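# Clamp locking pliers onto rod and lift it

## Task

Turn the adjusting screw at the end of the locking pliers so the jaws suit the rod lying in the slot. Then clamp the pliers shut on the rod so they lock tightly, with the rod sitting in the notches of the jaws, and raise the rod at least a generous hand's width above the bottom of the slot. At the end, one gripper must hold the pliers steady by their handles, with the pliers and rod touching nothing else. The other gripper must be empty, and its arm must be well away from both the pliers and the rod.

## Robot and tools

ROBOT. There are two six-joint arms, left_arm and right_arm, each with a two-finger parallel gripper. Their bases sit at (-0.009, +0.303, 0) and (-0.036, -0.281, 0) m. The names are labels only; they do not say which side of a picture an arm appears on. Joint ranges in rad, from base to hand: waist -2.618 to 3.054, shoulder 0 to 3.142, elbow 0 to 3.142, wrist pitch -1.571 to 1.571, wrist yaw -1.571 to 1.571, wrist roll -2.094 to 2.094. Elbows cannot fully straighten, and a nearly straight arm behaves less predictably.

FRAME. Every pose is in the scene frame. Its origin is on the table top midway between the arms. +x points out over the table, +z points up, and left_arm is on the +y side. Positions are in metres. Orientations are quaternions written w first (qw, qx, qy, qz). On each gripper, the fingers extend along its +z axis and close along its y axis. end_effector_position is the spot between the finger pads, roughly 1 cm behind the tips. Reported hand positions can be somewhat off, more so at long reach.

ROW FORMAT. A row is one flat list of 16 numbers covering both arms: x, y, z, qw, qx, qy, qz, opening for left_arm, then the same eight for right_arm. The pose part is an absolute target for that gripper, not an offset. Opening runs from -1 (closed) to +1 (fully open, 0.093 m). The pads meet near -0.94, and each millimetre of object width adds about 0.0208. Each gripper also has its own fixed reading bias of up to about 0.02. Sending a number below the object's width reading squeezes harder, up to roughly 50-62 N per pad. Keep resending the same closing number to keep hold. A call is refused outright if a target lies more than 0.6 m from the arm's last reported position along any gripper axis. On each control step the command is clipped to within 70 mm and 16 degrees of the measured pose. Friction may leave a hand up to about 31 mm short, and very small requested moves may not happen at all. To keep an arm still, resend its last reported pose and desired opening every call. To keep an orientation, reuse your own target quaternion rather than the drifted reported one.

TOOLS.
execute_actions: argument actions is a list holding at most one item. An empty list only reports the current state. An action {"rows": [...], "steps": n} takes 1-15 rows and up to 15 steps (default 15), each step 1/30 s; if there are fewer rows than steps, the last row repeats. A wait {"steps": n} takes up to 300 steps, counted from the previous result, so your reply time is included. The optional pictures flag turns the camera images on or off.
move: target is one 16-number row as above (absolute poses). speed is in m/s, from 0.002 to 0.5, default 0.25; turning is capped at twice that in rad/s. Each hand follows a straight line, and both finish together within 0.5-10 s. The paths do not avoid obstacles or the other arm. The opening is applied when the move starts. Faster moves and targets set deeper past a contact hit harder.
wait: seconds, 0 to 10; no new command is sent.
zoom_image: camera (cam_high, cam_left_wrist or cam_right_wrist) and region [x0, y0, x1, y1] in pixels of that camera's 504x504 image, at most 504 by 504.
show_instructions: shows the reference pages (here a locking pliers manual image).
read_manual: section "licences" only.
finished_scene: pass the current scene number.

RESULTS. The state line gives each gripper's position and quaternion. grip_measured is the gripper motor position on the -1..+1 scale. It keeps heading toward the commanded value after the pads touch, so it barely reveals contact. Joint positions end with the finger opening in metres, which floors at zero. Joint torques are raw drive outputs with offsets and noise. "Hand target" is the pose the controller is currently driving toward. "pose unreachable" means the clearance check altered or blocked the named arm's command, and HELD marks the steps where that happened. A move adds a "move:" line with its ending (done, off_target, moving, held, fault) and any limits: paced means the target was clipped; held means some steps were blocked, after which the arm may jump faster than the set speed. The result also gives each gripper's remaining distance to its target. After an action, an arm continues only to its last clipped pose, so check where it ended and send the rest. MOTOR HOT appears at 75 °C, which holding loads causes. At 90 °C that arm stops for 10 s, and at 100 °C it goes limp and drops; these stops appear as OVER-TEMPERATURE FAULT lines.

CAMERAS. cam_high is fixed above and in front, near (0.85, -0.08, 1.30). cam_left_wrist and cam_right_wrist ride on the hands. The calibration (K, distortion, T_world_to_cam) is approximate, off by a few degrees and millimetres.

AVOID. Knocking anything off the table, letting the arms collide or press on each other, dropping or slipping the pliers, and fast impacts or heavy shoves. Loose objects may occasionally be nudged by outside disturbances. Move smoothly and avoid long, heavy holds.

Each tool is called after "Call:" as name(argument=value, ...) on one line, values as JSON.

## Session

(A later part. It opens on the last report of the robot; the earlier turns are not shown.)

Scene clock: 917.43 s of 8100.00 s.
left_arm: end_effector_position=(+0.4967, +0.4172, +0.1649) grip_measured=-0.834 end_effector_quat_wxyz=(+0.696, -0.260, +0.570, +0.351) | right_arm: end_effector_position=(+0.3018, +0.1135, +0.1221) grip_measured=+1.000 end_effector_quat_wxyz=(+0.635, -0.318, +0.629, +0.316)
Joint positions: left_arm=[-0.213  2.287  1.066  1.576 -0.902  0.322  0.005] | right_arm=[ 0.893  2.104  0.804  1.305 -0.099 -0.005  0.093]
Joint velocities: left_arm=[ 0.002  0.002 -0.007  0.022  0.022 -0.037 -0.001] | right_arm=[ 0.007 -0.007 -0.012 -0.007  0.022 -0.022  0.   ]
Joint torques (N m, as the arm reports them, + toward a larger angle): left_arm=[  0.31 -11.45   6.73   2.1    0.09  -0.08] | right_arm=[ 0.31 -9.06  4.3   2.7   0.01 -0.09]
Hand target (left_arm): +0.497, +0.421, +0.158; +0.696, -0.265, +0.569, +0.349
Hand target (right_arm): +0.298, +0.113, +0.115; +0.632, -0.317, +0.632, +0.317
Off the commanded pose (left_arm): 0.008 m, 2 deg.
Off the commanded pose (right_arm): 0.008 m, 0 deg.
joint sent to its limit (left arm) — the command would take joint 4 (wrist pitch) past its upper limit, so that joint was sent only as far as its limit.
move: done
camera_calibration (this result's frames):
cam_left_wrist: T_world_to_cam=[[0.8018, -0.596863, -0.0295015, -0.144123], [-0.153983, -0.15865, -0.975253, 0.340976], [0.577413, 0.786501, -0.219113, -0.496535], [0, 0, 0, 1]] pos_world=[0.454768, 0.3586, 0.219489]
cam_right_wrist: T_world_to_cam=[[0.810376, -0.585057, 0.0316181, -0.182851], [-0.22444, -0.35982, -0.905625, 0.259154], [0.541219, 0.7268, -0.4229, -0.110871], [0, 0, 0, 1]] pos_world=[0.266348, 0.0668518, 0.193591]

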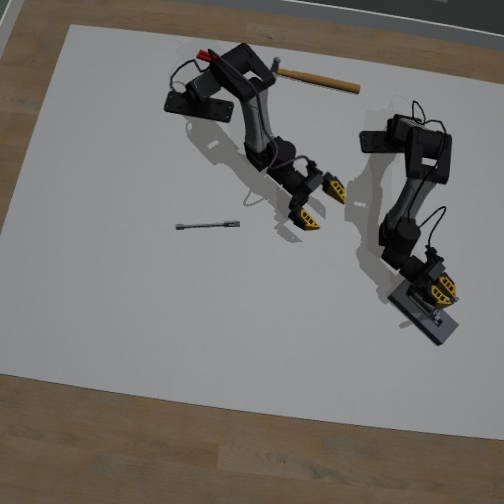

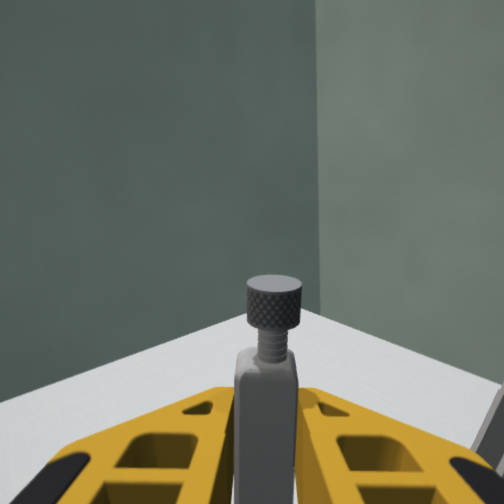

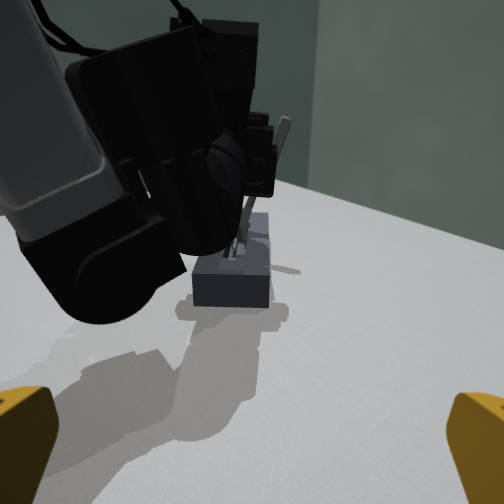

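Call:
execute_actions(actions=[{"rows":[[0.497,0.419,0.176,0.706,-0.2604,0.5547,0.3545,-0.9, 0.298,0.113,0.115,0.632,-0.317,0.632,0.317,1],[0.497,0.419,0.178,0.706,-0.2604,0.5547,0.3545,-0.9, 0.298,0.113,0.115,0.632,-0.317,0.632,0.317,1],[0.497,0.419,0.178,0.706,-0.2604,0.5547,0.3545,-0.9, 0.298,0.113,0.115,0.632,-0.317,0.632,0.317,1],[0.497,0.419,0.178,0.706,-0.2604,0.5547,0.3545,-0.9, 0.298,0.113,0.115,0.632,-0.317,0.632,0.317,1],[0.497,0.419,0.178,0.706,-0.2604,0.5547,0.3545,-0.9, 0.298,0.113,0.115,0.632,-0.317,0.632,0.317,1],[0.497,0.419,0.178,0.703,-0.256,0.557,0.360,-0.9, 0.298,0.113,0.115,0.632,-0.317,0.632,0.317,1],[0.497,0.419,0.178,0.700,-0.251,0.559,0.367,-0.9, 0.298,0.113,0.115,0.632,-0.317,0.632,0.317,1],[0.497,0.419,0.178,0.6968,-0.246,0.5615,0.3729,-0.9, 0.298,0.113,0.115,0.632,-0.317,0.632,0.317,1]],"steps":15}])

Call:
zoom_image(camera="cam_right_wrist", region=[200,180,290,270])

Scene clock: 931.17 s of 8100.00 s.
left_arm: end_effector_position=(+0.4981, +0.4159, +0.1656) grip_measured=-0.834 end_effector_quat_wxyz=(+0.692, -0.244, +0.575, +0.362) | right_arm: end_effector_position=(+0.3018, +0.1135, +0.1221) grip_measured=+1.000 end_effector_quat_wxyz=(+0.635, -0.318, +0.629, +0.316)
Joint positions: left_arm=[-0.213  2.287  1.066  1.577 -0.89   0.361  0.005] | right_arm=[ 0.893  2.104  0.804  1.305 -0.099 -0.005  0.093]
Joint velocities: left_arm=[ 0.007 -0.007  0.017  0.022  0.007  0.066 -0.001] | right_arm=[-0.007 -0.012 -0.022 -0.051  0.037 -0.081  0.   ]
Joint torques (N m, as the arm reports them, + toward a larger angle): left_arm=[ -0.1  -14.96   7.39   2.09  -0.01   0.33] | right_arm=[ 0.3  -9.08  4.25  2.7   0.01 -0.08]
Hand target (left_arm): +0.497, +0.419, +0.178; +0.694, -0.247, +0.565, +0.371
Hand target (right_arm): +0.298, +0.113, +0.115; +0.632, -0.317, +0.632, +0.317
Off the commanded pose (left_arm): 0.013 m, 2 deg.
Off the commanded pose (right_arm): 0.008 m, 0 deg.
joint sent to its limit (left arm) — the command would take joint 4 (wrist pitch) past its upper limit, so that joint was sent only as far as its limit.
Steps of this call (steps 1 to 397: nothing new was sent; steps 398 to 412: all 15 steps of this action). Readings (end_effector_position):
398: left_arm (+0.4967, +0.4172, +0.1650) | right_arm (+0.3018, +0.1135, +0.1221)
399: left_arm (+0.4967, +0.4172, +0.1650) | right_arm (+0.3018, +0.1135, +0.1221)
401: left_arm (+0.4967, +0.4172, +0.1650) | right_arm (+0.3018, +0.1135, +0.1221)
405: left_arm (+0.4968, +0.4171, +0.1651) | right_arm (+0.3018, +0.1135, +0.1221)
412: the state above
camera_calibration (this result's frames):
cam_left_wrist: T_world_to_cam=[[0.798661, -0.597705, -0.0699306, -0.137421], [-0.182853, -0.130319, -0.974465, 0.344117], [0.573329, 0.791054, -0.213373, -0.496957], [0, 0, 0, 1]] pos_world=[0.457596, 0.355828, 0.219683]
cam_right_wrist: T_world_to_cam=[[0.810376, -0.585057, 0.0316181, -0.182851], [-0.22444, -0.35982, -0.905625, 0.259154], [0.541219, 0.7268, -0.4229, -0.110871], [0, 0, 0, 1]] pos_world=[0.266348, 0.0668518, 0.193591]

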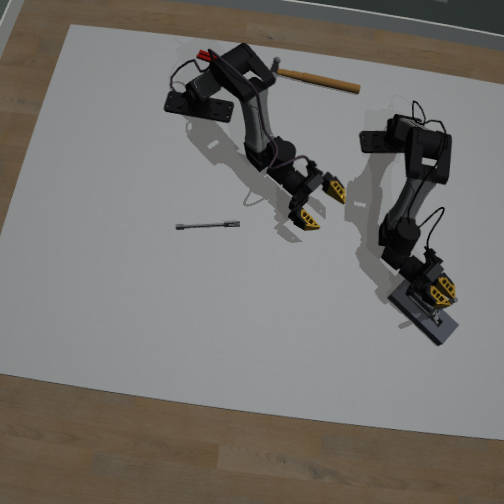

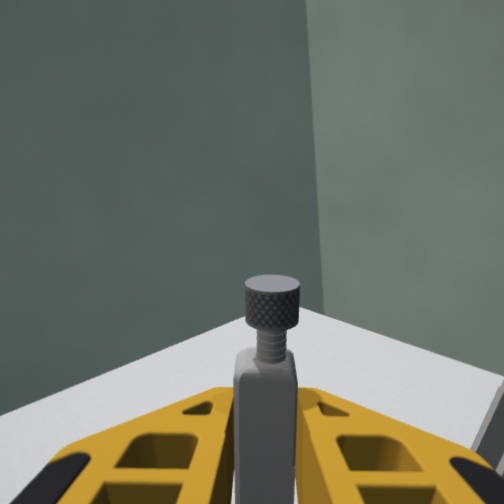

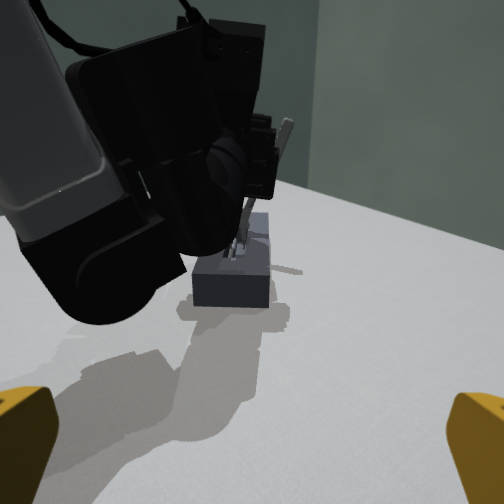

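Region (200, 180, 290, 270) of cam_right_wrist's 504x504 image, scaled by 5.600, with more detail than that image has.

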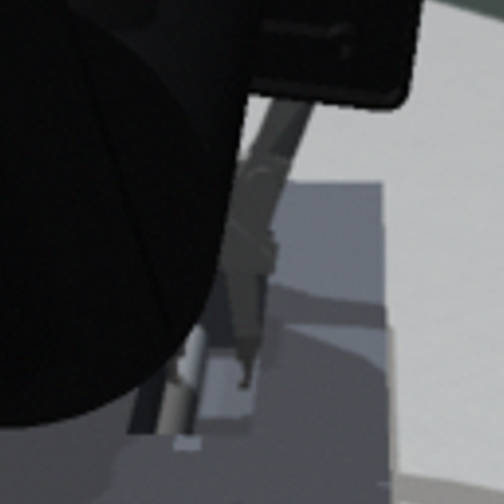

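Call:
move(target=[0.499,0.418,0.152,0.6968,-0.246,0.5615,0.3729,-0.9, 0.298,0.113,0.115,0.632,-0.317,0.632,0.317,1], speed=0.006)

Call:
zoom_image(camera="cam_right_wrist", region=[200,180,290,270])

Scene clock: 937.17 s of 8100.00 s.
left_arm: end_effector_position=(+0.4977, +0.4158, +0.1648) grip_measured=-0.834 end_effector_quat_wxyz=(+0.694, -0.247, +0.572, +0.360) | right_arm: end_effector_position=(+0.3018, +0.1135, +0.1221) grip_measured=+1.000 end_effector_quat_wxyz=(+0.635, -0.318, +0.629, +0.316)
Joint positions: left_arm=[-0.213  2.294  1.066  1.59  -0.889  0.357  0.005] | right_arm=[ 0.893  2.104  0.804  1.305 -0.099 -0.005  0.093]
Joint velocities: left_arm=[-0.002 -0.007 -0.017 -0.037  0.007 -0.007 -0.001] | right_arm=[-0.007  0.007  0.002 -0.007 -0.007  0.007  0.   ]
Joint torques (N m, as the arm reports them, + toward a larger angle): left_arm=[ -0.25 -10.37   7.68   1.97  -0.1   -0.06] | right_arm=[ 0.33 -9.05  4.26  2.71  0.01 -0.08]
Hand target (left_arm): +0.499, +0.418, +0.152; +0.685, -0.251, +0.578, +0.365
Hand target (right_arm): +0.298, +0.113, +0.115; +0.632, -0.317, +0.632, +0.317
Off the commanded pose (left_arm): 0.013 m, 2 deg.
Off the commanded pose (right_arm): 0.008 m, 0 deg.
joint sent to its limit (left arm) — the command would take joint 4 (wrist pitch) past its upper limit, so that joint was sent only as far as its limit.
move: off_target (left_arm)
camera_calibration (this result's frames):
cam_left_wrist: T_world_to_cam=[[0.798298, -0.599266, -0.0600036, -0.137991], [-0.173009, -0.132752, -0.975933, 0.339567], [0.576878, 0.789466, -0.209654, -0.498564], [0, 0, 0, 1]] pos_world=[0.456517, 0.355984, 0.218589]
cam_right_wrist: T_world_to_cam=[[0.810376, -0.585057, 0.0316181, -0.182851], [-0.22444, -0.35982, -0.905625, 0.259154], [0.541219, 0.7268, -0.4229, -0.110871], [0, 0, 0, 1]] pos_world=[0.266348, 0.0668518, 0.193591]

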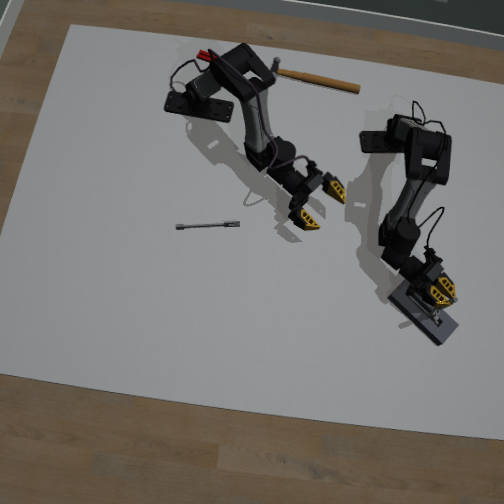

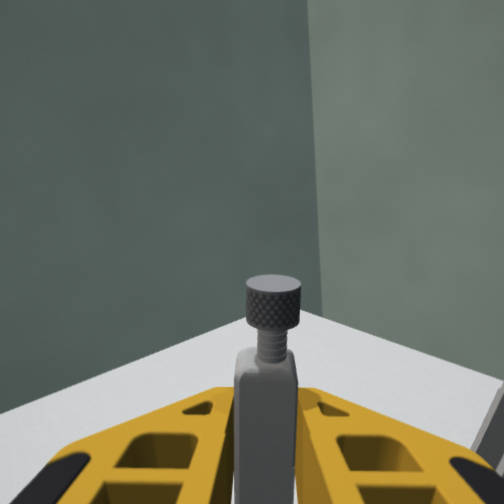

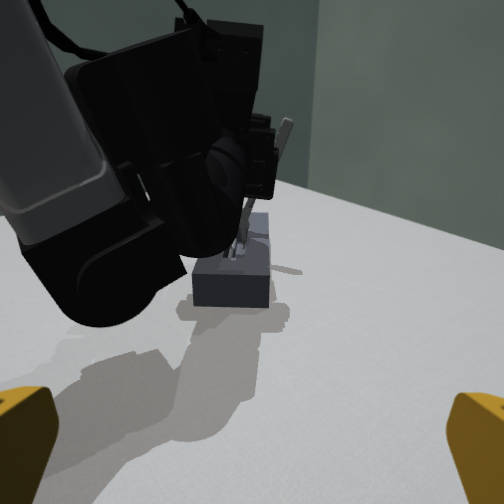

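Region (200, 180, 290, 270) of cam_right_wrist's 504x504 image, scaled by 5.600, with more detail than that image has.

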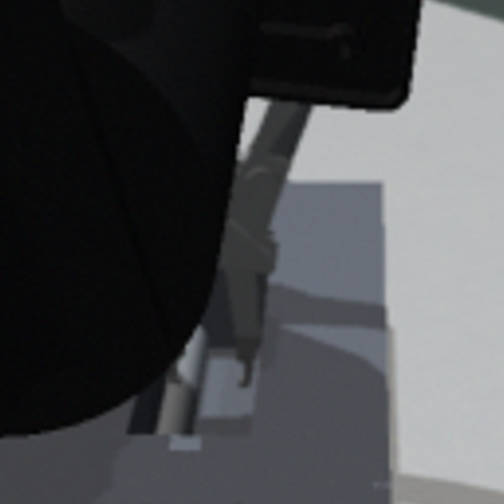

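Call:
move(target=[0.508,0.409,0.176,0.683,-0.226,0.5695,0.3968,-0.9, 0.298,0.113,0.115,0.632,-0.317,0.632,0.317,1], speed=0.008)

Call:
zoom_image(camera="cam_right_wrist", region=[200,180,290,270])

Scene clock: 946.87 s of 8100.00 s.
left_arm: end_effector_position=(+0.5056, +0.4096, +0.1699) grip_measured=-0.834 end_effector_quat_wxyz=(+0.679, -0.221, +0.581, +0.390) | right_arm: end_effector_position=(+0.3018, +0.1135, +0.1221) grip_measured=+1.000 end_effector_quat_wxyz=(+0.635, -0.318, +0.629, +0.316)
Joint positions: left_arm=[-0.227  2.302  1.108  1.569 -0.901  0.458  0.005] | right_arm=[ 0.893  2.104  0.804  1.305 -0.099 -0.005  0.093]
Joint velocities: left_arm=[-0.012  0.007  0.032 -0.022  0.007 -0.037  0.   ] | right_arm=[ 0.007 -0.007  0.007 -0.051  0.051 -0.022  0.   ]
Joint torques (N m, as the arm reports them, + toward a larger angle): left_arm=[ -0.57 -12.59   9.31   2.16  -0.12   0.29] | right_arm=[ 0.32 -9.05  4.26  2.69  0.01 -0.08]
Hand target (left_arm): +0.508, +0.409, +0.176; +0.682, -0.227, +0.572, +0.396
Hand target (right_arm): +0.298, +0.113, +0.115; +0.632, -0.317, +0.632, +0.317
Off the commanded pose (left_arm): 0.007 m, 2 deg.
Off the commanded pose (right_arm): 0.008 m, 0 deg.
joint sent to its limit (left arm) — the command would take joint 4 (wrist pitch) past its upper limit, so that joint was sent only as far as its limit.
move: done
camera_calibration (this result's frames):
cam_left_wrist: T_world_to_cam=[[0.803663, -0.577314, -0.144342, -0.145065], [-0.232268, -0.080992, -0.969274, 0.352699], [0.547885, 0.812495, -0.199182, -0.493708], [0, 0, 0, 1]] pos_world=[0.468999, 0.345953, 0.222586]
cam_right_wrist: T_world_to_cam=[[0.810376, -0.585057, 0.0316181, -0.182851], [-0.22444, -0.35982, -0.905625, 0.259154], [0.541219, 0.7268, -0.4229, -0.110871], [0, 0, 0, 1]] pos_world=[0.266348, 0.0668518, 0.193591]

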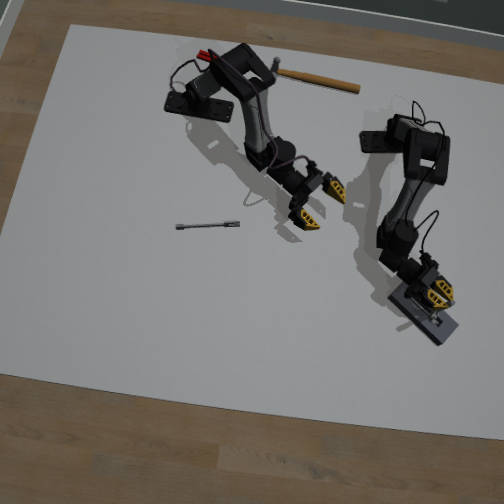

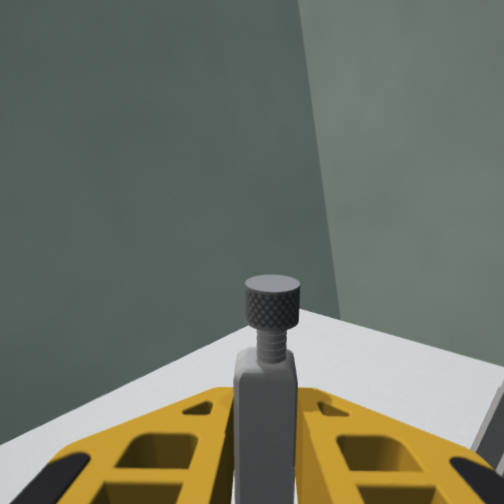

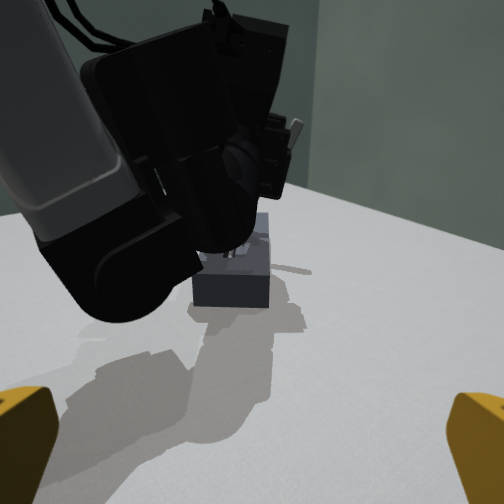

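Region (200, 180, 290, 270) of cam_right_wrist's 504x504 image, scaled by 5.600, with more detail than that image has.

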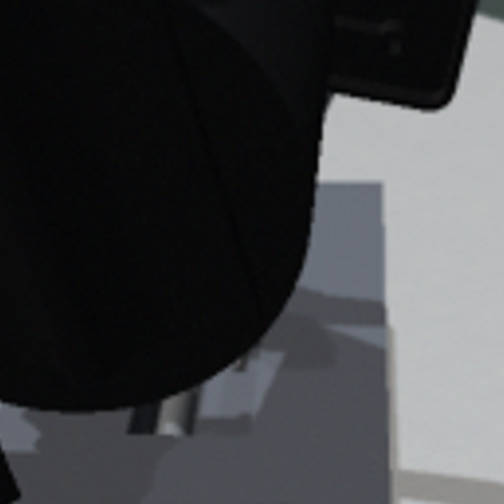

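Tip pressed on wall with 8° tilt. Lower; move the observer sideways.

Call:
move(target=[0.508,0.409,0.158,0.683,-0.226,0.5695,0.3968,-0.9, 0.335,0.095,0.115,0.612,-0.354,0.612,0.354,1], speed=0.01)

Call:
zoom_image(camera="cam_right_wrist", region=[200,170,300,270])

Scene clock: 955.20 s of 8100.00 s.
left_arm: end_effector_position=(+0.5059, +0.4096, +0.1612) grip_measured=-0.834 end_effector_quat_wxyz=(+0.678, -0.222, +0.583, +0.389) | right_arm: end_effector_position=(+0.3303, +0.0945, +0.1168) grip_measured=+1.000 end_effector_quat_wxyz=(+0.615, -0.354, +0.610, +0.352)
Joint positions: left_arm=[-0.227  2.324  1.108  1.582 -0.901  0.449  0.005] | right_arm=[ 0.746  2.149  0.858  1.295 -0.362 -0.005  0.093]
Joint velocities: left_arm=[-0.002 -0.017  0.007 -0.066 -0.007 -0.051  0.   ] | right_arm=[-0.002  0.002 -0.002 -0.037 -0.095  0.007  0.   ]
Joint torques (N m, as the arm reports them, + toward a larger angle): left_arm=[ -0.77 -11.77   8.7    2.02  -0.11   0.08] | right_arm=[-0.81 -9.59  6.81  2.24 -0.12 -0.07]
Hand target (left_arm): +0.508, +0.409, +0.158; +0.676, -0.229, +0.581, +0.391
Hand target (right_arm): +0.335, +0.096, +0.115; +0.612, -0.353, +0.612, +0.355
Off the commanded pose (left_arm): 0.004 m, 2 deg.
Off the commanded pose (right_arm): 0.005 m, 0 deg.
joint sent to its limit (left arm) — the command would take joint 4 (wrist pitch) past its upper limit, so that joint was sent only as far as its limit.
move: done
camera_calibration (this result's frames):
cam_left_wrist: T_world_to_cam=[[0.802164, -0.579511, -0.143875, -0.14499], [-0.235154, -0.0851217, -0.968224, 0.347368], [0.548849, 0.810507, -0.204556, -0.494396], [0, 0, 0, 1]] pos_world=[0.46934, 0.346256, 0.214338]
cam_right_wrist: T_world_to_cam=[[0.872638, -0.487327, 0.0318793, -0.246791], [-0.181544, -0.384299, -0.905183, 0.241931], [0.453371, 0.784109, -0.423825, -0.0909943], [0, 0, 0, 1]] pos_world=[0.300534, 0.0440556, 0.188294]

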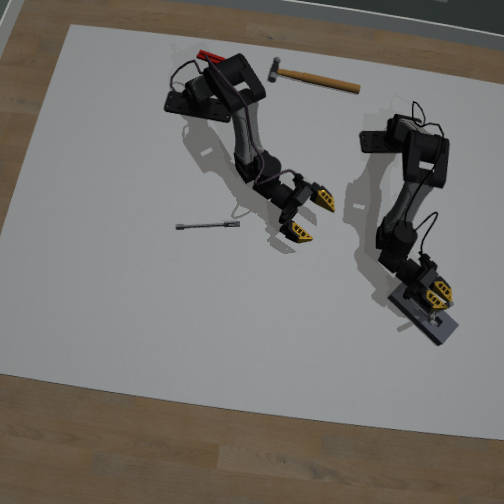

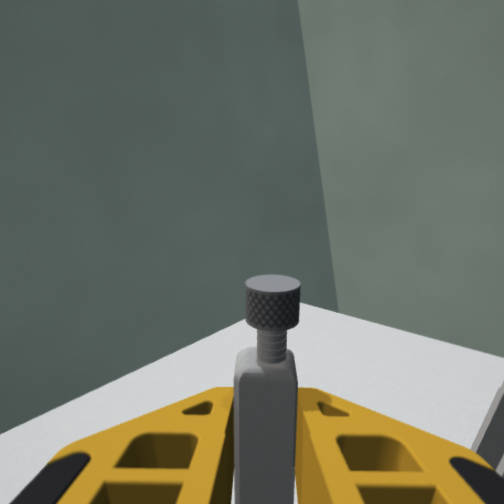

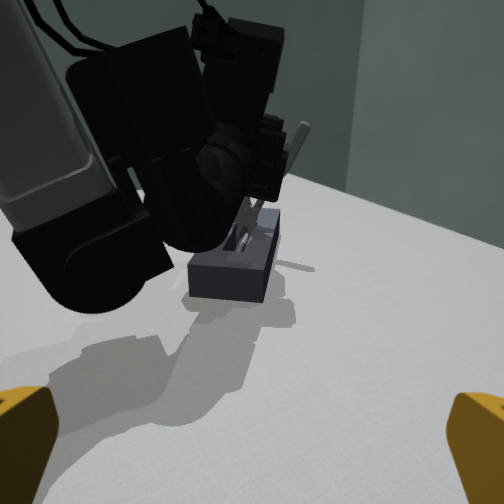

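Region (200, 170, 300, 270) of cam_right_wrist's 504x504 image, scaled by 5.040, with more detail than that image has.

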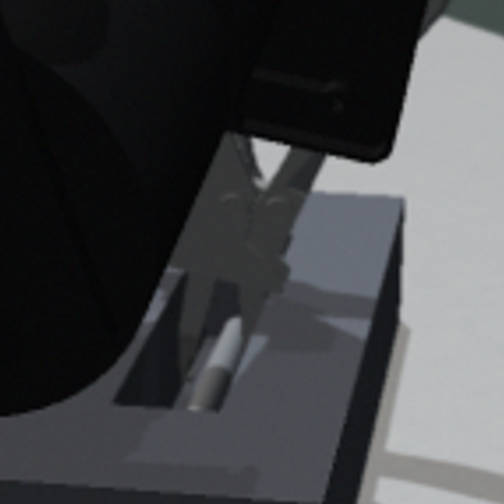

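Call:
move(target=[0.489,0.421,0.162,0.712,-0.270,0.550,0.342,-0.9, 0.315,0.105,0.115,0.6243,-0.332,0.6243,0.332,1], speed=0.008)

Call:
zoom_image(camera="cam_right_wrist", region=[200,170,300,270])

Scene clock: 967.97 s of 8100.00 s.
left_arm: end_effector_position=(+0.4938, +0.4184, +0.1587) grip_measured=-0.834 end_effector_quat_wxyz=(+0.696, -0.272, +0.568, +0.343) | right_arm: end_effector_position=(+0.3195, +0.1049, +0.1095) grip_measured=+1.000 end_effector_quat_wxyz=(+0.619, -0.336, +0.628, +0.330)
Joint positions: left_arm=[-0.213  2.295  1.056  1.582 -0.913  0.286  0.005] | right_arm=[ 0.817  2.149  0.838  1.295 -0.225 -0.005  0.093]
Joint velocities: left_arm=[ 0.002  0.007 -0.007 -0.125  0.051  0.022 -0.001] | right_arm=[ 0.007 -0.012 -0.002 -0.051 -0.007 -0.051  0.   ]
Joint torques (N m, as the arm reports them, + toward a larger angle): left_arm=[  0.34 -15.04   3.87   2.04   0.21  -0.16] | right_arm=[  0.39 -12.08   4.08   2.59   0.    -0.1 ]
Hand target (left_arm): +0.490, +0.421, +0.162; +0.701, -0.274, +0.566, +0.337
Hand target (right_arm): +0.315, +0.104, +0.115; +0.624, -0.333, +0.624, +0.332
Off the commanded pose (left_arm): 0.006 m, 3 deg.
Off the commanded pose (right_arm): 0.007 m, 1 deg.
joint sent to its limit (left arm) — the command would take joint 4 (wrist pitch) past its upper limit, so that joint was sent only as far as its limit.
move: off_target (left_arm; path cut at 10 s)
camera_calibration (this result's frames):
cam_left_wrist: T_world_to_cam=[[0.803577, -0.595196, -0.0022019, -0.147197], [-0.13833, -0.18316, -0.973302, 0.336891], [0.578903, 0.782428, -0.229516, -0.494577], [0, 0, 0, 1]] pos_world=[0.451198, 0.361065, 0.214059]
cam_right_wrist: T_world_to_cam=[[0.839038, -0.543427, 0.0264929, -0.214803], [-0.220102, -0.383558, -0.896905, 0.248728], [0.497564, 0.746706, -0.44143, -0.105628], [0, 0, 0, 1]] pos_world=[0.28753, 0.0575452, 0.182149]

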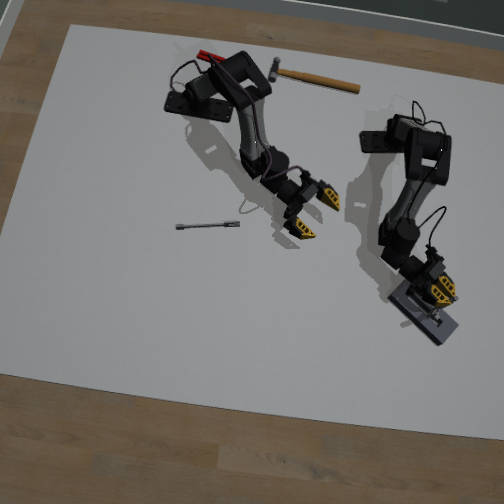

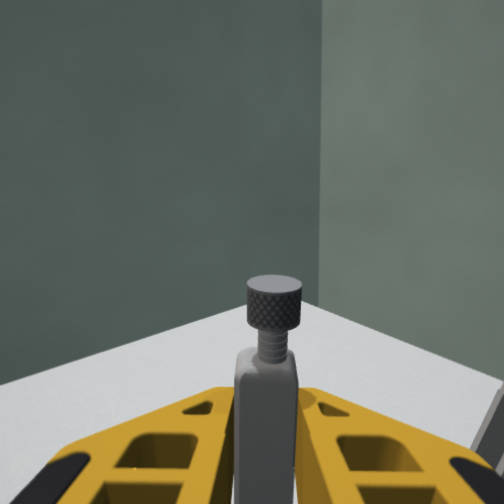

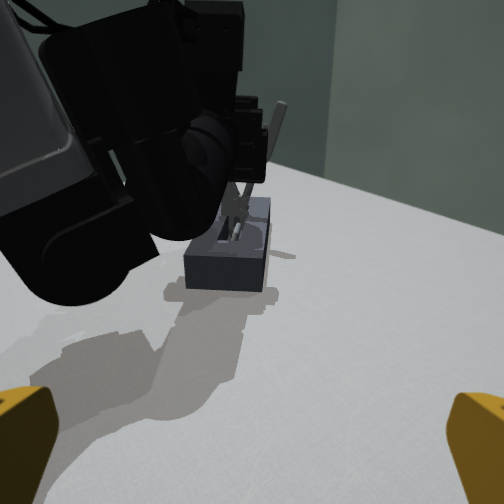

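Region (200, 170, 300, 270) of cam_right_wrist's 504x504 image, scaled by 5.040, with more detail than that image has.

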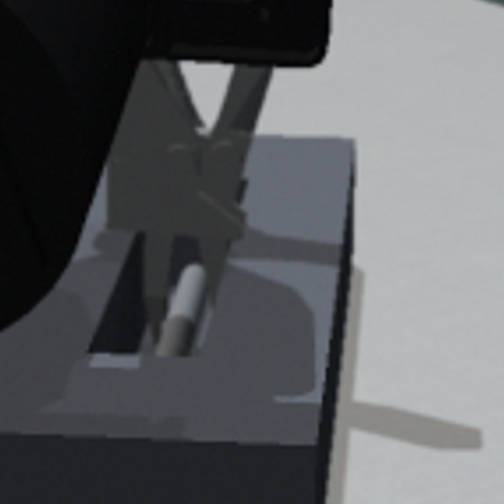

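Call:
execute_actions(actions=[{"rows":[[0.4938,0.4184,0.158,0.696,-0.272,0.568,0.343,-0.8, 0.315,0.105,0.115,0.6243,-0.332,0.6243,0.332,1],[0.4938,0.4184,0.158,0.696,-0.272,0.568,0.343,-0.8, 0.315,0.105,0.115,0.6243,-0.332,0.6243,0.332,1],[0.4938,0.4184,0.158,0.696,-0.272,0.568,0.343,-0.8, 0.315,0.105,0.115,0.6243,-0.332,0.6243,0.332,1],[0.4938,0.4184,0.158,0.696,-0.272,0.568,0.343,-0.76, 0.315,0.105,0.115,0.6243,-0.332,0.6243,0.332,1],[0.4938,0.4184,0.158,0.696,-0.272,0.568,0.343,-0.76, 0.315,0.105,0.115,0.6243,-0.332,0.6243,0.332,1],[0.4938,0.4184,0.158,0.696,-0.272,0.568,0.343,-0.73, 0.315,0.105,0.115,0.6243,-0.332,0.6243,0.332,1],[0.4938,0.4184,0.158,0.696,-0.272,0.568,0.343,-0.73, 0.315,0.105,0.115,0.6243,-0.332,0.6243,0.332,1],[0.4938,0.4184,0.158,0.696,-0.272,0.568,0.343,-0.70, 0.315,0.105,0.115,0.6243,-0.332,0.6243,0.332,1]],"steps":15}])

Call:
zoom_image(camera="cam_high", region=[390,260,480,350])

Scene clock: 975.50 s of 8100.00 s.
left_arm: end_effector_position=(+0.4937, +0.4186, +0.1587) grip_measured=-0.697 end_effector_quat_wxyz=(+0.696, -0.273, +0.568, +0.343) | right_arm: end_effector_position=(+0.3202, +0.1044, +0.1095) grip_measured=+1.000 end_effector_quat_wxyz=(+0.620, -0.334, +0.629, +0.328)
Joint positions: left_arm=[-0.213  2.295  1.056  1.582 -0.914  0.286  0.012] | right_arm=[ 0.817  2.149  0.838  1.295 -0.22  -0.005  0.093]
Joint velocities: left_arm=[ 0.007  0.007 -0.002 -0.007 -0.11   0.037  0.   ] | right_arm=[-0.012 -0.012  0.002  0.022 -0.022  0.066  0.   ]
Joint torques (N m, as the arm reports them, + toward a larger angle): left_arm=[ -0.22 -13.19   6.18   2.02   0.09   0.03] | right_arm=[  0.56 -11.99   4.15   2.62  -0.02  -0.09]
Hand target (left_arm): +0.494, +0.418, +0.158; +0.697, -0.272, +0.568, +0.343
Hand target (right_arm): +0.315, +0.105, +0.115; +0.624, -0.332, +0.624, +0.332
Off the commanded pose (left_arm): 0.001 m, 0 deg.
Off the commanded pose (right_arm): 0.008 m, 1 deg.
Steps of this call (steps 1 to 211: nothing new was sent; steps 212 to 226: all 15 steps of this action). Readings (end_effector_position):
212: left_arm (+0.4938, +0.4185, +0.1587) | right_arm (+0.3196, +0.1048, +0.1095)
213: left_arm (+0.4937, +0.4185, +0.1587) | right_arm (+0.3197, +0.1047, +0.1095)
215: left_arm (+0.4937, +0.4186, +0.1587) | right_arm (+0.3199, +0.1046, +0.1095)
219: left_arm (+0.4937, +0.4186, +0.1587) | right_arm (+0.3201, +0.1045, +0.1095)
226: the state above
camera_calibration (this result's frames):
cam_left_wrist: T_world_to_cam=[[0.804386, -0.594105, -0.0015386, -0.147911], [-0.137813, -0.184071, -0.973204, 0.336939], [0.577902, 0.783043, -0.229939, -0.49431], [0, 0, 0, 1]] pos_world=[0.451075, 0.361212, 0.214021]
cam_right_wrist: T_world_to_cam=[[0.836332, -0.547579, 0.0265692, -0.214346], [-0.221953, -0.382514, -0.896895, 0.249182], [0.501284, 0.744205, -0.441446, -0.106553], [0, 0, 0, 1]] pos_world=[0.287985, 0.0572415, 0.182147]

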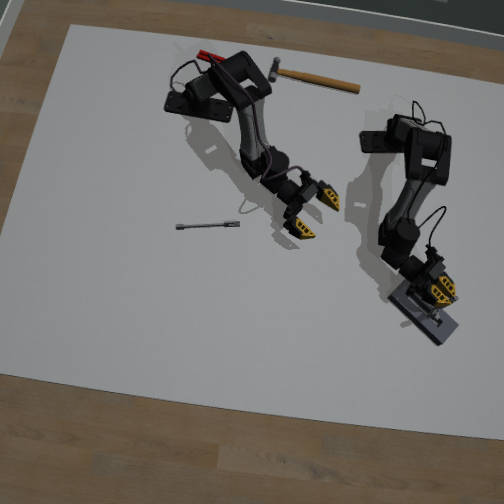

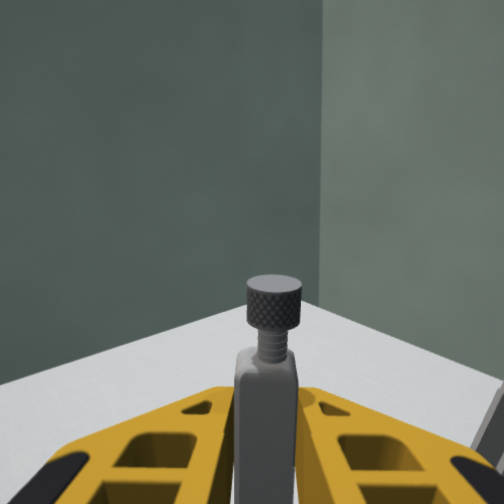

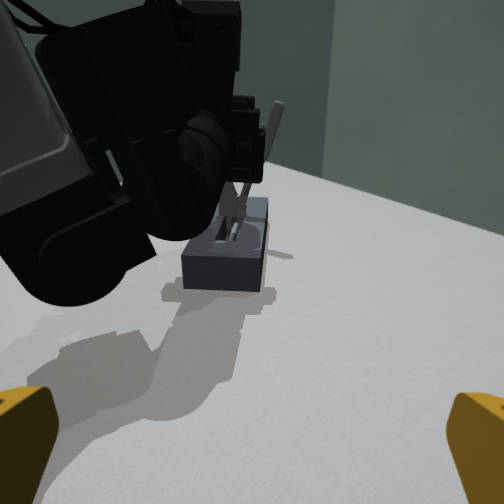

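Region (390, 260, 480, 350) of cam_high's 504x504 image, scaled by 5.600, with more detail than that image has.

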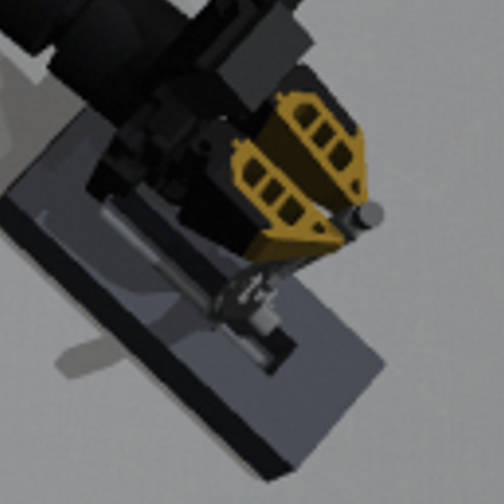

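Call:
execute_actions(actions=[{"rows":[[0.4938,0.4184,0.158,0.696,-0.272,0.568,0.343,-0.68, 0.315,0.105,0.115,0.6243,-0.332,0.6243,0.332,1],[0.4938,0.4184,0.158,0.696,-0.272,0.568,0.343,-0.68, 0.315,0.105,0.115,0.6243,-0.332,0.6243,0.332,1],[0.4938,0.4184,0.158,0.696,-0.272,0.568,0.343,-0.66, 0.315,0.105,0.115,0.6243,-0.332,0.6243,0.332,1],[0.4938,0.4184,0.158,0.696,-0.272,0.568,0.343,-0.66, 0.315,0.105,0.115,0.6243,-0.332,0.6243,0.332,1],[0.4938,0.4184,0.158,0.696,-0.272,0.568,0.343,-0.66, 0.315,0.105,0.115,0.6243,-0.332,0.6243,0.332,1],[0.4938,0.4184,0.158,0.696,-0.272,0.568,0.343,-0.64, 0.315,0.105,0.115,0.6243,-0.332,0.6243,0.332,1],[0.4938,0.4184,0.158,0.696,-0.272,0.568,0.343,-0.64, 0.315,0.105,0.115,0.6243,-0.332,0.6243,0.332,1],[0.4938,0.4184,0.158,0.696,-0.272,0.568,0.343,-0.62, 0.315,0.105,0.115,0.6243,-0.332,0.6243,0.332,1]],"steps":13}])

Scene clock: 982.30 s of 8100.00 s.
left_arm: end_effector_position=(+0.4937, +0.4186, +0.1587) grip_measured=-0.621 end_effector_quat_wxyz=(+0.696, -0.273, +0.568, +0.343) | right_arm: end_effector_position=(+0.3202, +0.1044, +0.1095) grip_measured=+1.000 end_effector_quat_wxyz=(+0.620, -0.334, +0.629, +0.328)
Joint positions: left_arm=[-0.213  2.295  1.056  1.582 -0.914  0.286  0.015] | right_arm=[ 0.817  2.149  0.838  1.295 -0.22  -0.005  0.093]
Joint velocities: left_arm=[ 0.002 -0.002  0.002 -0.051  0.022 -0.007 -0.001] | right_arm=[-0.002  0.002 -0.007  0.051  0.081  0.022  0.   ]
Joint torques (N m, as the arm reports them, + toward a larger angle): left_arm=[ -0.48 -13.18   6.2    2.01   0.09   0.01] | right_arm=[  0.53 -11.93   4.13   2.61   0.01  -0.09]
Hand target (left_arm): +0.494, +0.418, +0.158; +0.696, -0.272, +0.568, +0.343
Hand target (right_arm): +0.315, +0.105, +0.115; +0.624, -0.332, +0.624, +0.332
Off the commanded pose (left_arm): 0.001 m, 0 deg.
Off the commanded pose (right_arm): 0.008 m, 1 deg.
Steps of this call (steps 1 to 191: nothing new was sent; steps 192 to 204: all 13 steps of this action). Readings (end_effector_position):
192: left_arm (+0.4937, +0.4186, +0.1587) | right_arm (+0.3202, +0.1044, +0.1095)
193: left_arm (+0.4937, +0.4186, +0.1587) | right_arm (+0.3202, +0.1044, +0.1095)
195: left_arm (+0.4937, +0.4186, +0.1587) | right_arm (+0.3202, +0.1044, +0.1095)
199: left_arm (+0.4937, +0.4186, +0.1587) | right_arm (+0.3202, +0.1044, +0.1095)
204: the state above
camera_calibration (this result's frames):
cam_left_wrist: T_world_to_cam=[[0.804386, -0.594105, -0.0015386, -0.147911], [-0.137813, -0.184071, -0.973204, 0.336939], [0.577902, 0.783043, -0.229939, -0.49431], [0, 0, 0, 1]] pos_world=[0.451075, 0.361212, 0.214021]
cam_right_wrist: T_world_to_cam=[[0.836123, -0.547898, 0.0265751, -0.214311], [-0.222096, -0.382433, -0.896894, 0.249216], [0.501569, 0.744011, -0.441447, -0.106624], [0, 0, 0, 1]] pos_world=[0.288019, 0.0572181, 0.182147]

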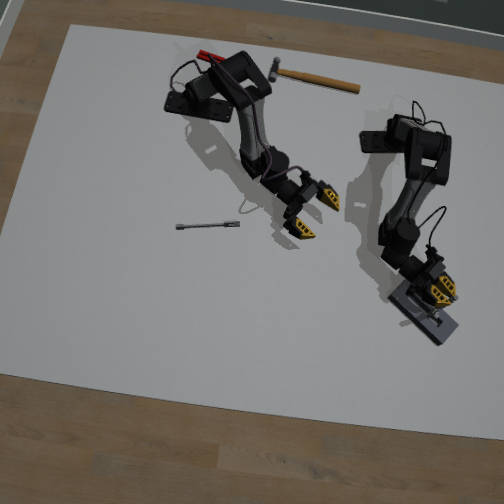

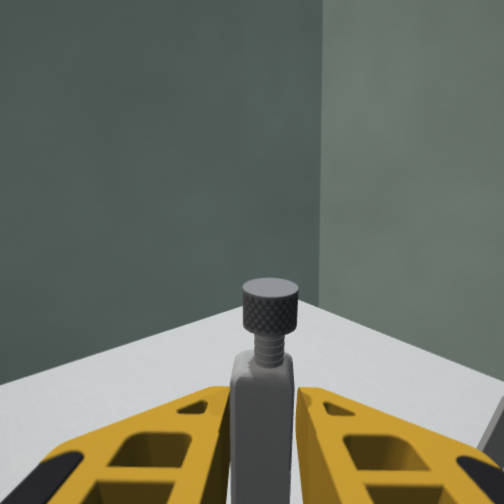

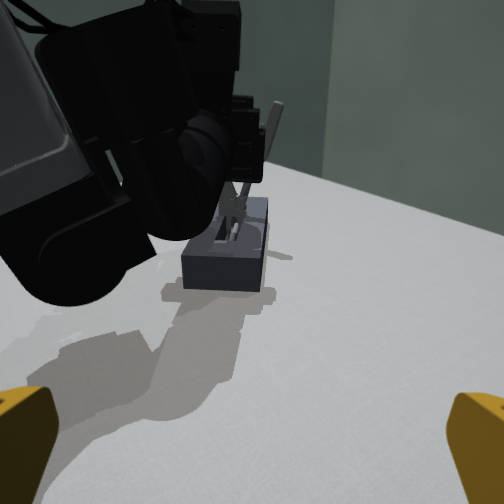

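Call:
execute_actions(actions=[{"rows":[[0.4938,0.4184,0.158,0.696,-0.272,0.568,0.343,-0.35, 0.315,0.105,0.115,0.6243,-0.332,0.6243,0.332,1]],"steps":8}], pictures=false)

Call:
move(target=[0.466,0.383,0.156,0.66,-0.30,0.61,0.32,-0.35, 0.25,-0.29,0.2,0.707,0,0.707,0,1], speed=0.15)

Scene clock: 985.70 s of 8100.00 s.
left_arm: end_effector_position=(+0.4937, +0.4186, +0.1587) grip_measured=-0.351 end_effector_quat_wxyz=(+0.696, -0.273, +0.568, +0.343) | right_arm: end_effector_position=(+0.3202, +0.1044, +0.1095) grip_measured=+1.000 end_effector_quat_wxyz=(+0.620, -0.334, +0.629, +0.328)
Joint positions: left_arm=[-0.213  2.295  1.056  1.582 -0.914  0.286  0.028] | right_arm=[ 0.817  2.149  0.838  1.295 -0.22  -0.005  0.093]
Joint velocities: left_arm=[-0.002 -0.022 -0.012  0.037 -0.051  0.037 -0.   ] | right_arm=[-0.012  0.002 -0.002 -0.022 -0.081  0.037  0.   ]
Joint torques (N m, as the arm reports them, + toward a larger angle): left_arm=[ -0.33 -13.17   6.13   2.03   0.11   0.06] | right_arm=[  0.54 -11.91   4.15   2.62   0.    -0.09]
Hand target (left_arm): +0.494, +0.418, +0.158; +0.696, -0.272, +0.568, +0.343
Hand target (right_arm): +0.315, +0.105, +0.115; +0.624, -0.332, +0.624, +0.332
Off the commanded pose (left_arm): 0.001 m, 0 deg.
Off the commanded pose (right_arm): 0.008 m, 1 deg.
Steps of this call (steps 1 to 94: nothing new was sent; steps 95 to 102: all 8 steps of this action). Readings (end_effector_position):
95: left_arm (+0.4937, +0.4186, +0.1587) | right_arm (+0.3202, +0.1044, +0.1095)
96: left_arm (+0.4937, +0.4186, +0.1587) | right_arm (+0.3202, +0.1044, +0.1095)
98: left_arm (+0.4937, +0.4186, +0.1587) | right_arm (+0.3202, +0.1044, +0.1095)
102: the state above

Scene clock: 989.83 s of 8100.00 s.
left_arm: end_effector_position=(+0.4728, +0.3856, +0.1599) grip_measured=-0.351 end_effector_quat_wxyz=(+0.665, -0.304, +0.603, +0.318) | right_arm: end_effector_position=(+0.2550, -0.2899, +0.1864) grip_measured=+1.000 end_effector_quat_wxyz=(+0.692, +0.003, +0.722, +0.002)
Joint positions: left_arm=[-0.309  2.135  0.952  1.355 -1.038  0.128  0.028] | right_arm=[-0.008  0.636  0.101  0.491 -0.069  0.003  0.093]
Joint velocities: left_arm=[-0.007 -0.012  0.002 -0.022 -0.037  0.022 -0.   ] | right_arm=[-0.007 -0.017 -0.002 -0.022 -0.051 -0.066  0.   ]
Joint torques (N m, as the arm reports them, + toward a larger angle): left_arm=[ -0.9  -13.58   3.88   1.87  -0.08  -0.08] | right_arm=[-0.89 -1.94  9.77  2.35 -0.15 -0.08]
Hand target (left_arm): +0.467, +0.383, +0.156; +0.660, -0.300, +0.611, +0.319
Hand target (right_arm): +0.255, -0.291, +0.201; +0.703, +0.004, +0.711, +0.003
Off the commanded pose (left_arm): 0.008 m, 1 deg.
Off the commanded pose (right_arm): 0.014 m, 3 deg.
MOTOR HOT: a motor of the left arm reached 75 °C. Now the hottest motor of the left arm, joint 2 (shoulder), reports 75 °C. The controller's stop level is 90 °C. To cool a motor, set the load down, stop pushing, or move to a pose that needs little force.
move: off_target (right_arm)
camera_calibration (this result's frames):
cam_left_wrist: T_world_to_cam=[[0.805577, -0.591924, 0.0259124, -0.156509], [-0.184833, -0.29262, -0.938195, 0.387643], [0.562922, 0.750999, -0.345135, -0.418253], [0, 0, 0, 1]] pos_world=[0.433173, 0.334898, 0.223386]
cam_right_wrist: T_world_to_cam=[[0.014981, -0.999708, 0.0189539, -0.298075], [-0.466258, -0.0237534, -0.88433, 0.316857], [0.884522, 0.00441075, -0.466478, -0.0539807], [0, 0, 0, 1]] pos_world=[0.19995, -0.290224, 0.260675]

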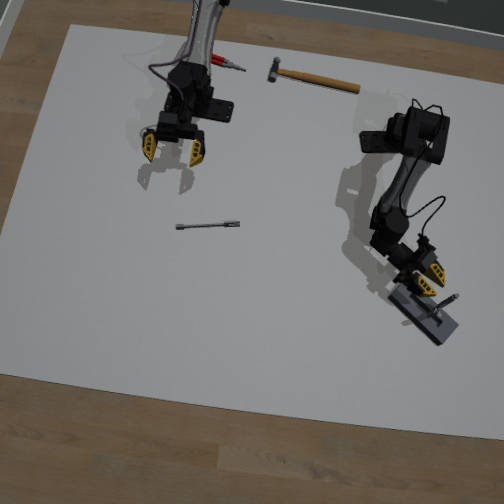

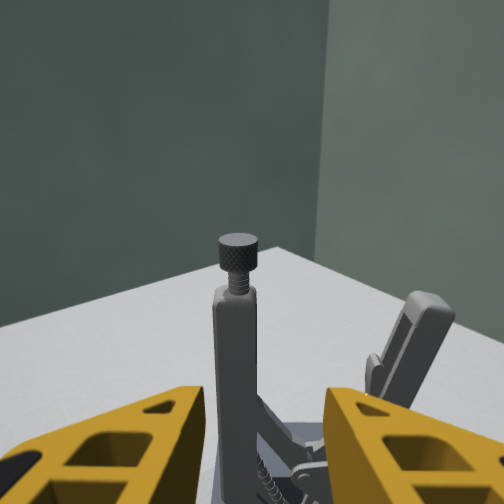

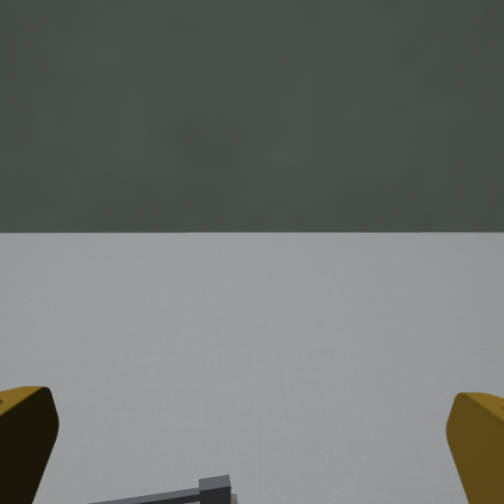

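Call:
move(target=[0.492,0.369,0.150,0.6358,-0.3094,0.6358,0.3094,1, 0.25,-0.29,0.2,0.707,0,0.707,0,1], speed=0.05)

Call:
move(target=[0.517,0.406,0.150,0.6358,-0.3094,0.6358,0.3094,1, 0.25,-0.29,0.2,0.707,0,0.707,0,1], speed=0.04)

Scene clock: 994.30 s of 8100.00 s.
left_arm: end_effector_position=(+0.4882, +0.3733, +0.1414) grip_measured=+1.000 end_effector_quat_wxyz=(+0.629, -0.303, +0.642, +0.316) | right_arm: end_effector_position=(+0.2517, -0.2895, +0.1947) grip_measured=+1.000 end_effector_quat_wxyz=(+0.702, +0.001, +0.712, +0.001)
Joint positions: left_arm=[-0.335  2.135  1.027  1.09  -1.065  0.008  0.093] | right_arm=[-0.008  0.594  0.101  0.479 -0.07   0.003  0.093]
Joint velocities: left_arm=[-0.002 -0.007 -0.002 -0.007 -0.007 -0.007  0.   ] | right_arm=[-0.007 -0.007 -0.002 -0.007 -0.022 -0.022  0.   ]
Joint torques (N m, as the arm reports them, + toward a larger angle): left_arm=[ -0.84 -13.42   9.7    1.96  -0.18  -0.07] | right_arm=[-0.71 -1.68  8.41  2.34 -0.11 -0.17]
Hand target (left_arm): +0.493, +0.369, +0.150; +0.636, -0.309, +0.636, +0.308
Hand target (right_arm): +0.250, -0.290, +0.200; +0.707, +0.000, +0.707, -0.000
Off the commanded pose (left_arm): 0.010 m, 1 deg.
Off the commanded pose (right_arm): 0.006 m, 1 deg.
MOTOR HOT: still on. Now the hottest motor of the left arm, joint 2 (shoulder), reports 75 °C; the controller's stop level is 90 °C.
move: done
camera_calibration (this result's frames):
cam_left_wrist: T_world_to_cam=[[0.803696, -0.594655, -0.0213948, -0.167101], [-0.272731, -0.336172, -0.901447, 0.423583], [0.528858, 0.730324, -0.432361, -0.387462], [0, 0, 0, 1]] pos_world=[0.454735, 0.326002, 0.210739]
cam_right_wrist: T_world_to_cam=[[0.0155331, -0.99965, 0.0214221, -0.298362], [-0.440119, -0.0260732, -0.897561, 0.317946], [0.897805, 0.00451359, -0.44037, -0.0556335], [0, 0, 0, 1]] pos_world=[0.194517, -0.289717, 0.267268]

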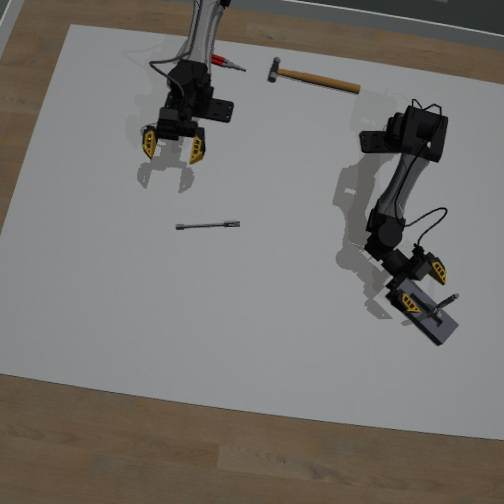

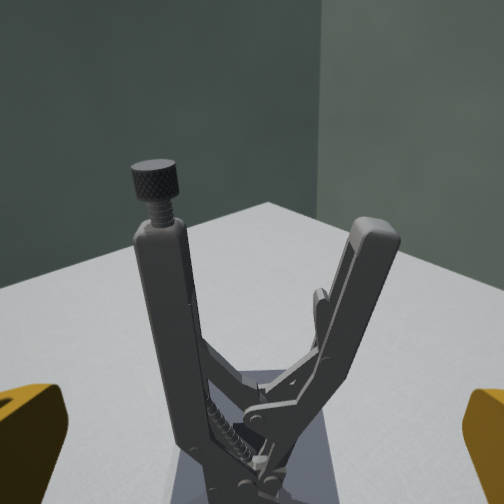

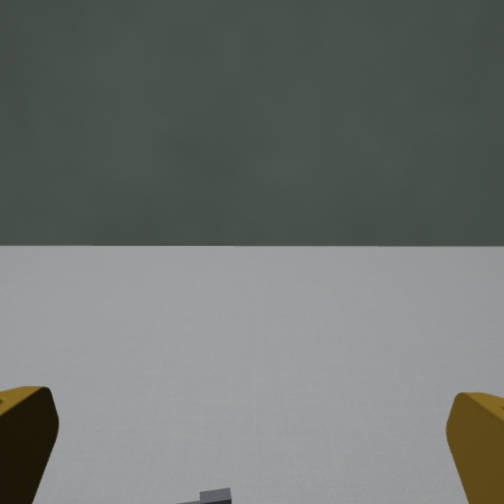

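Scene clock: 995.70 s of 8100.00 s.
left_arm: end_effector_position=(+0.5105, +0.4038, +0.1543) grip_measured=+1.000 end_effector_quat_wxyz=(+0.639, -0.309, +0.633, +0.310) | right_arm: end_effector_position=(+0.2517, -0.2895, +0.1942) grip_measured=+1.000 end_effector_quat_wxyz=(+0.701, +0.002, +0.713, +0.001)
Joint positions: left_arm=[-0.254  2.161  1.121  1.053 -0.983  0.008  0.093] | right_arm=[-0.008  0.594  0.101  0.477 -0.07   0.003  0.093]
Joint velocities: left_arm=[-0.007  0.007 -0.017  0.066 -0.051 -0.022  0.   ] | right_arm=[-0.002  0.002  0.002 -0.007  0.022 -0.037  0.   ]
Joint torques (N m, as the arm reports them, + toward a larger angle): left_arm=[  0.23 -11.37  10.12   2.02  -0.03   0.01] | right_arm=[-0.7  -1.83  8.37  2.33 -0.1  -0.17]
Hand target (left_arm): +0.516, +0.407, +0.151; +0.636, -0.309, +0.635, +0.311
Hand target (right_arm): +0.250, -0.290, +0.200; +0.707, +0.000, +0.707, -0.000
Off the commanded pose (left_arm): 0.008 m, 0 deg.
Off the commanded pose (right_arm): 0.006 m, 1 deg.
MOTOR HOT: still on. Now the hottest motor of the left arm, joint 2 (shoulder), reports 74 °C; the controller's stop level is 90 °C.
move: done
camera_calibration (this result's frames):
cam_left_wrist: T_world_to_cam=[[0.803475, -0.595306, 0.00615311, -0.170526], [-0.244581, -0.339494, -0.908253, 0.439587], [0.542778, 0.728254, -0.418376, -0.424355], [0, 0, 0, 1]] pos_world=[0.474858, 0.356761, 0.222766]
cam_right_wrist: T_world_to_cam=[[0.0155737, -0.999653, 0.0212591, -0.298331], [-0.441826, -0.0259535, -0.896725, 0.317831], [0.896965, 0.00457246, -0.442077, -0.0552706], [0, 0, 0, 1]] pos_world=[0.194648, -0.289726, 0.266915]

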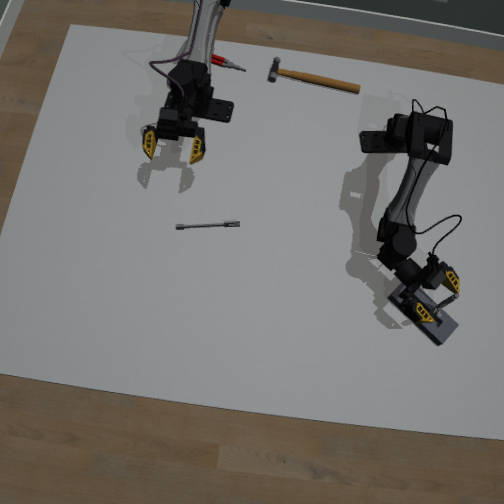

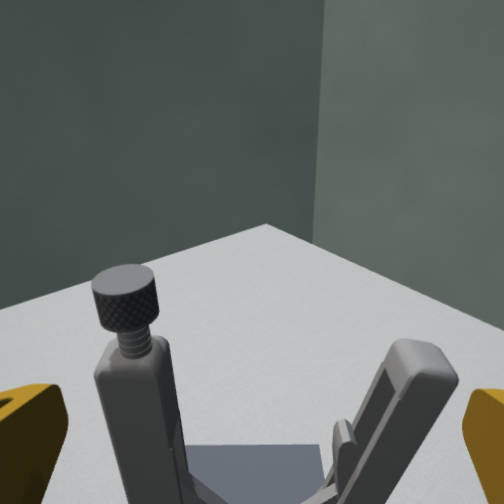

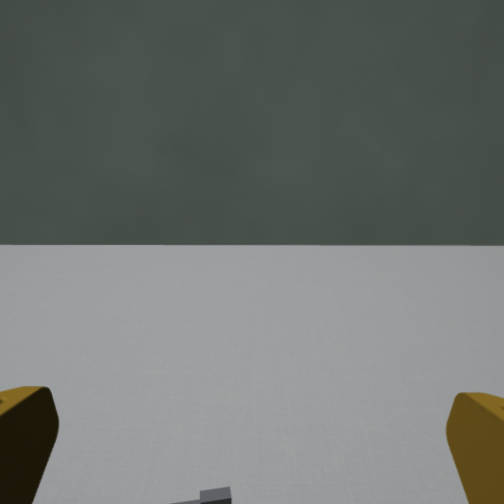

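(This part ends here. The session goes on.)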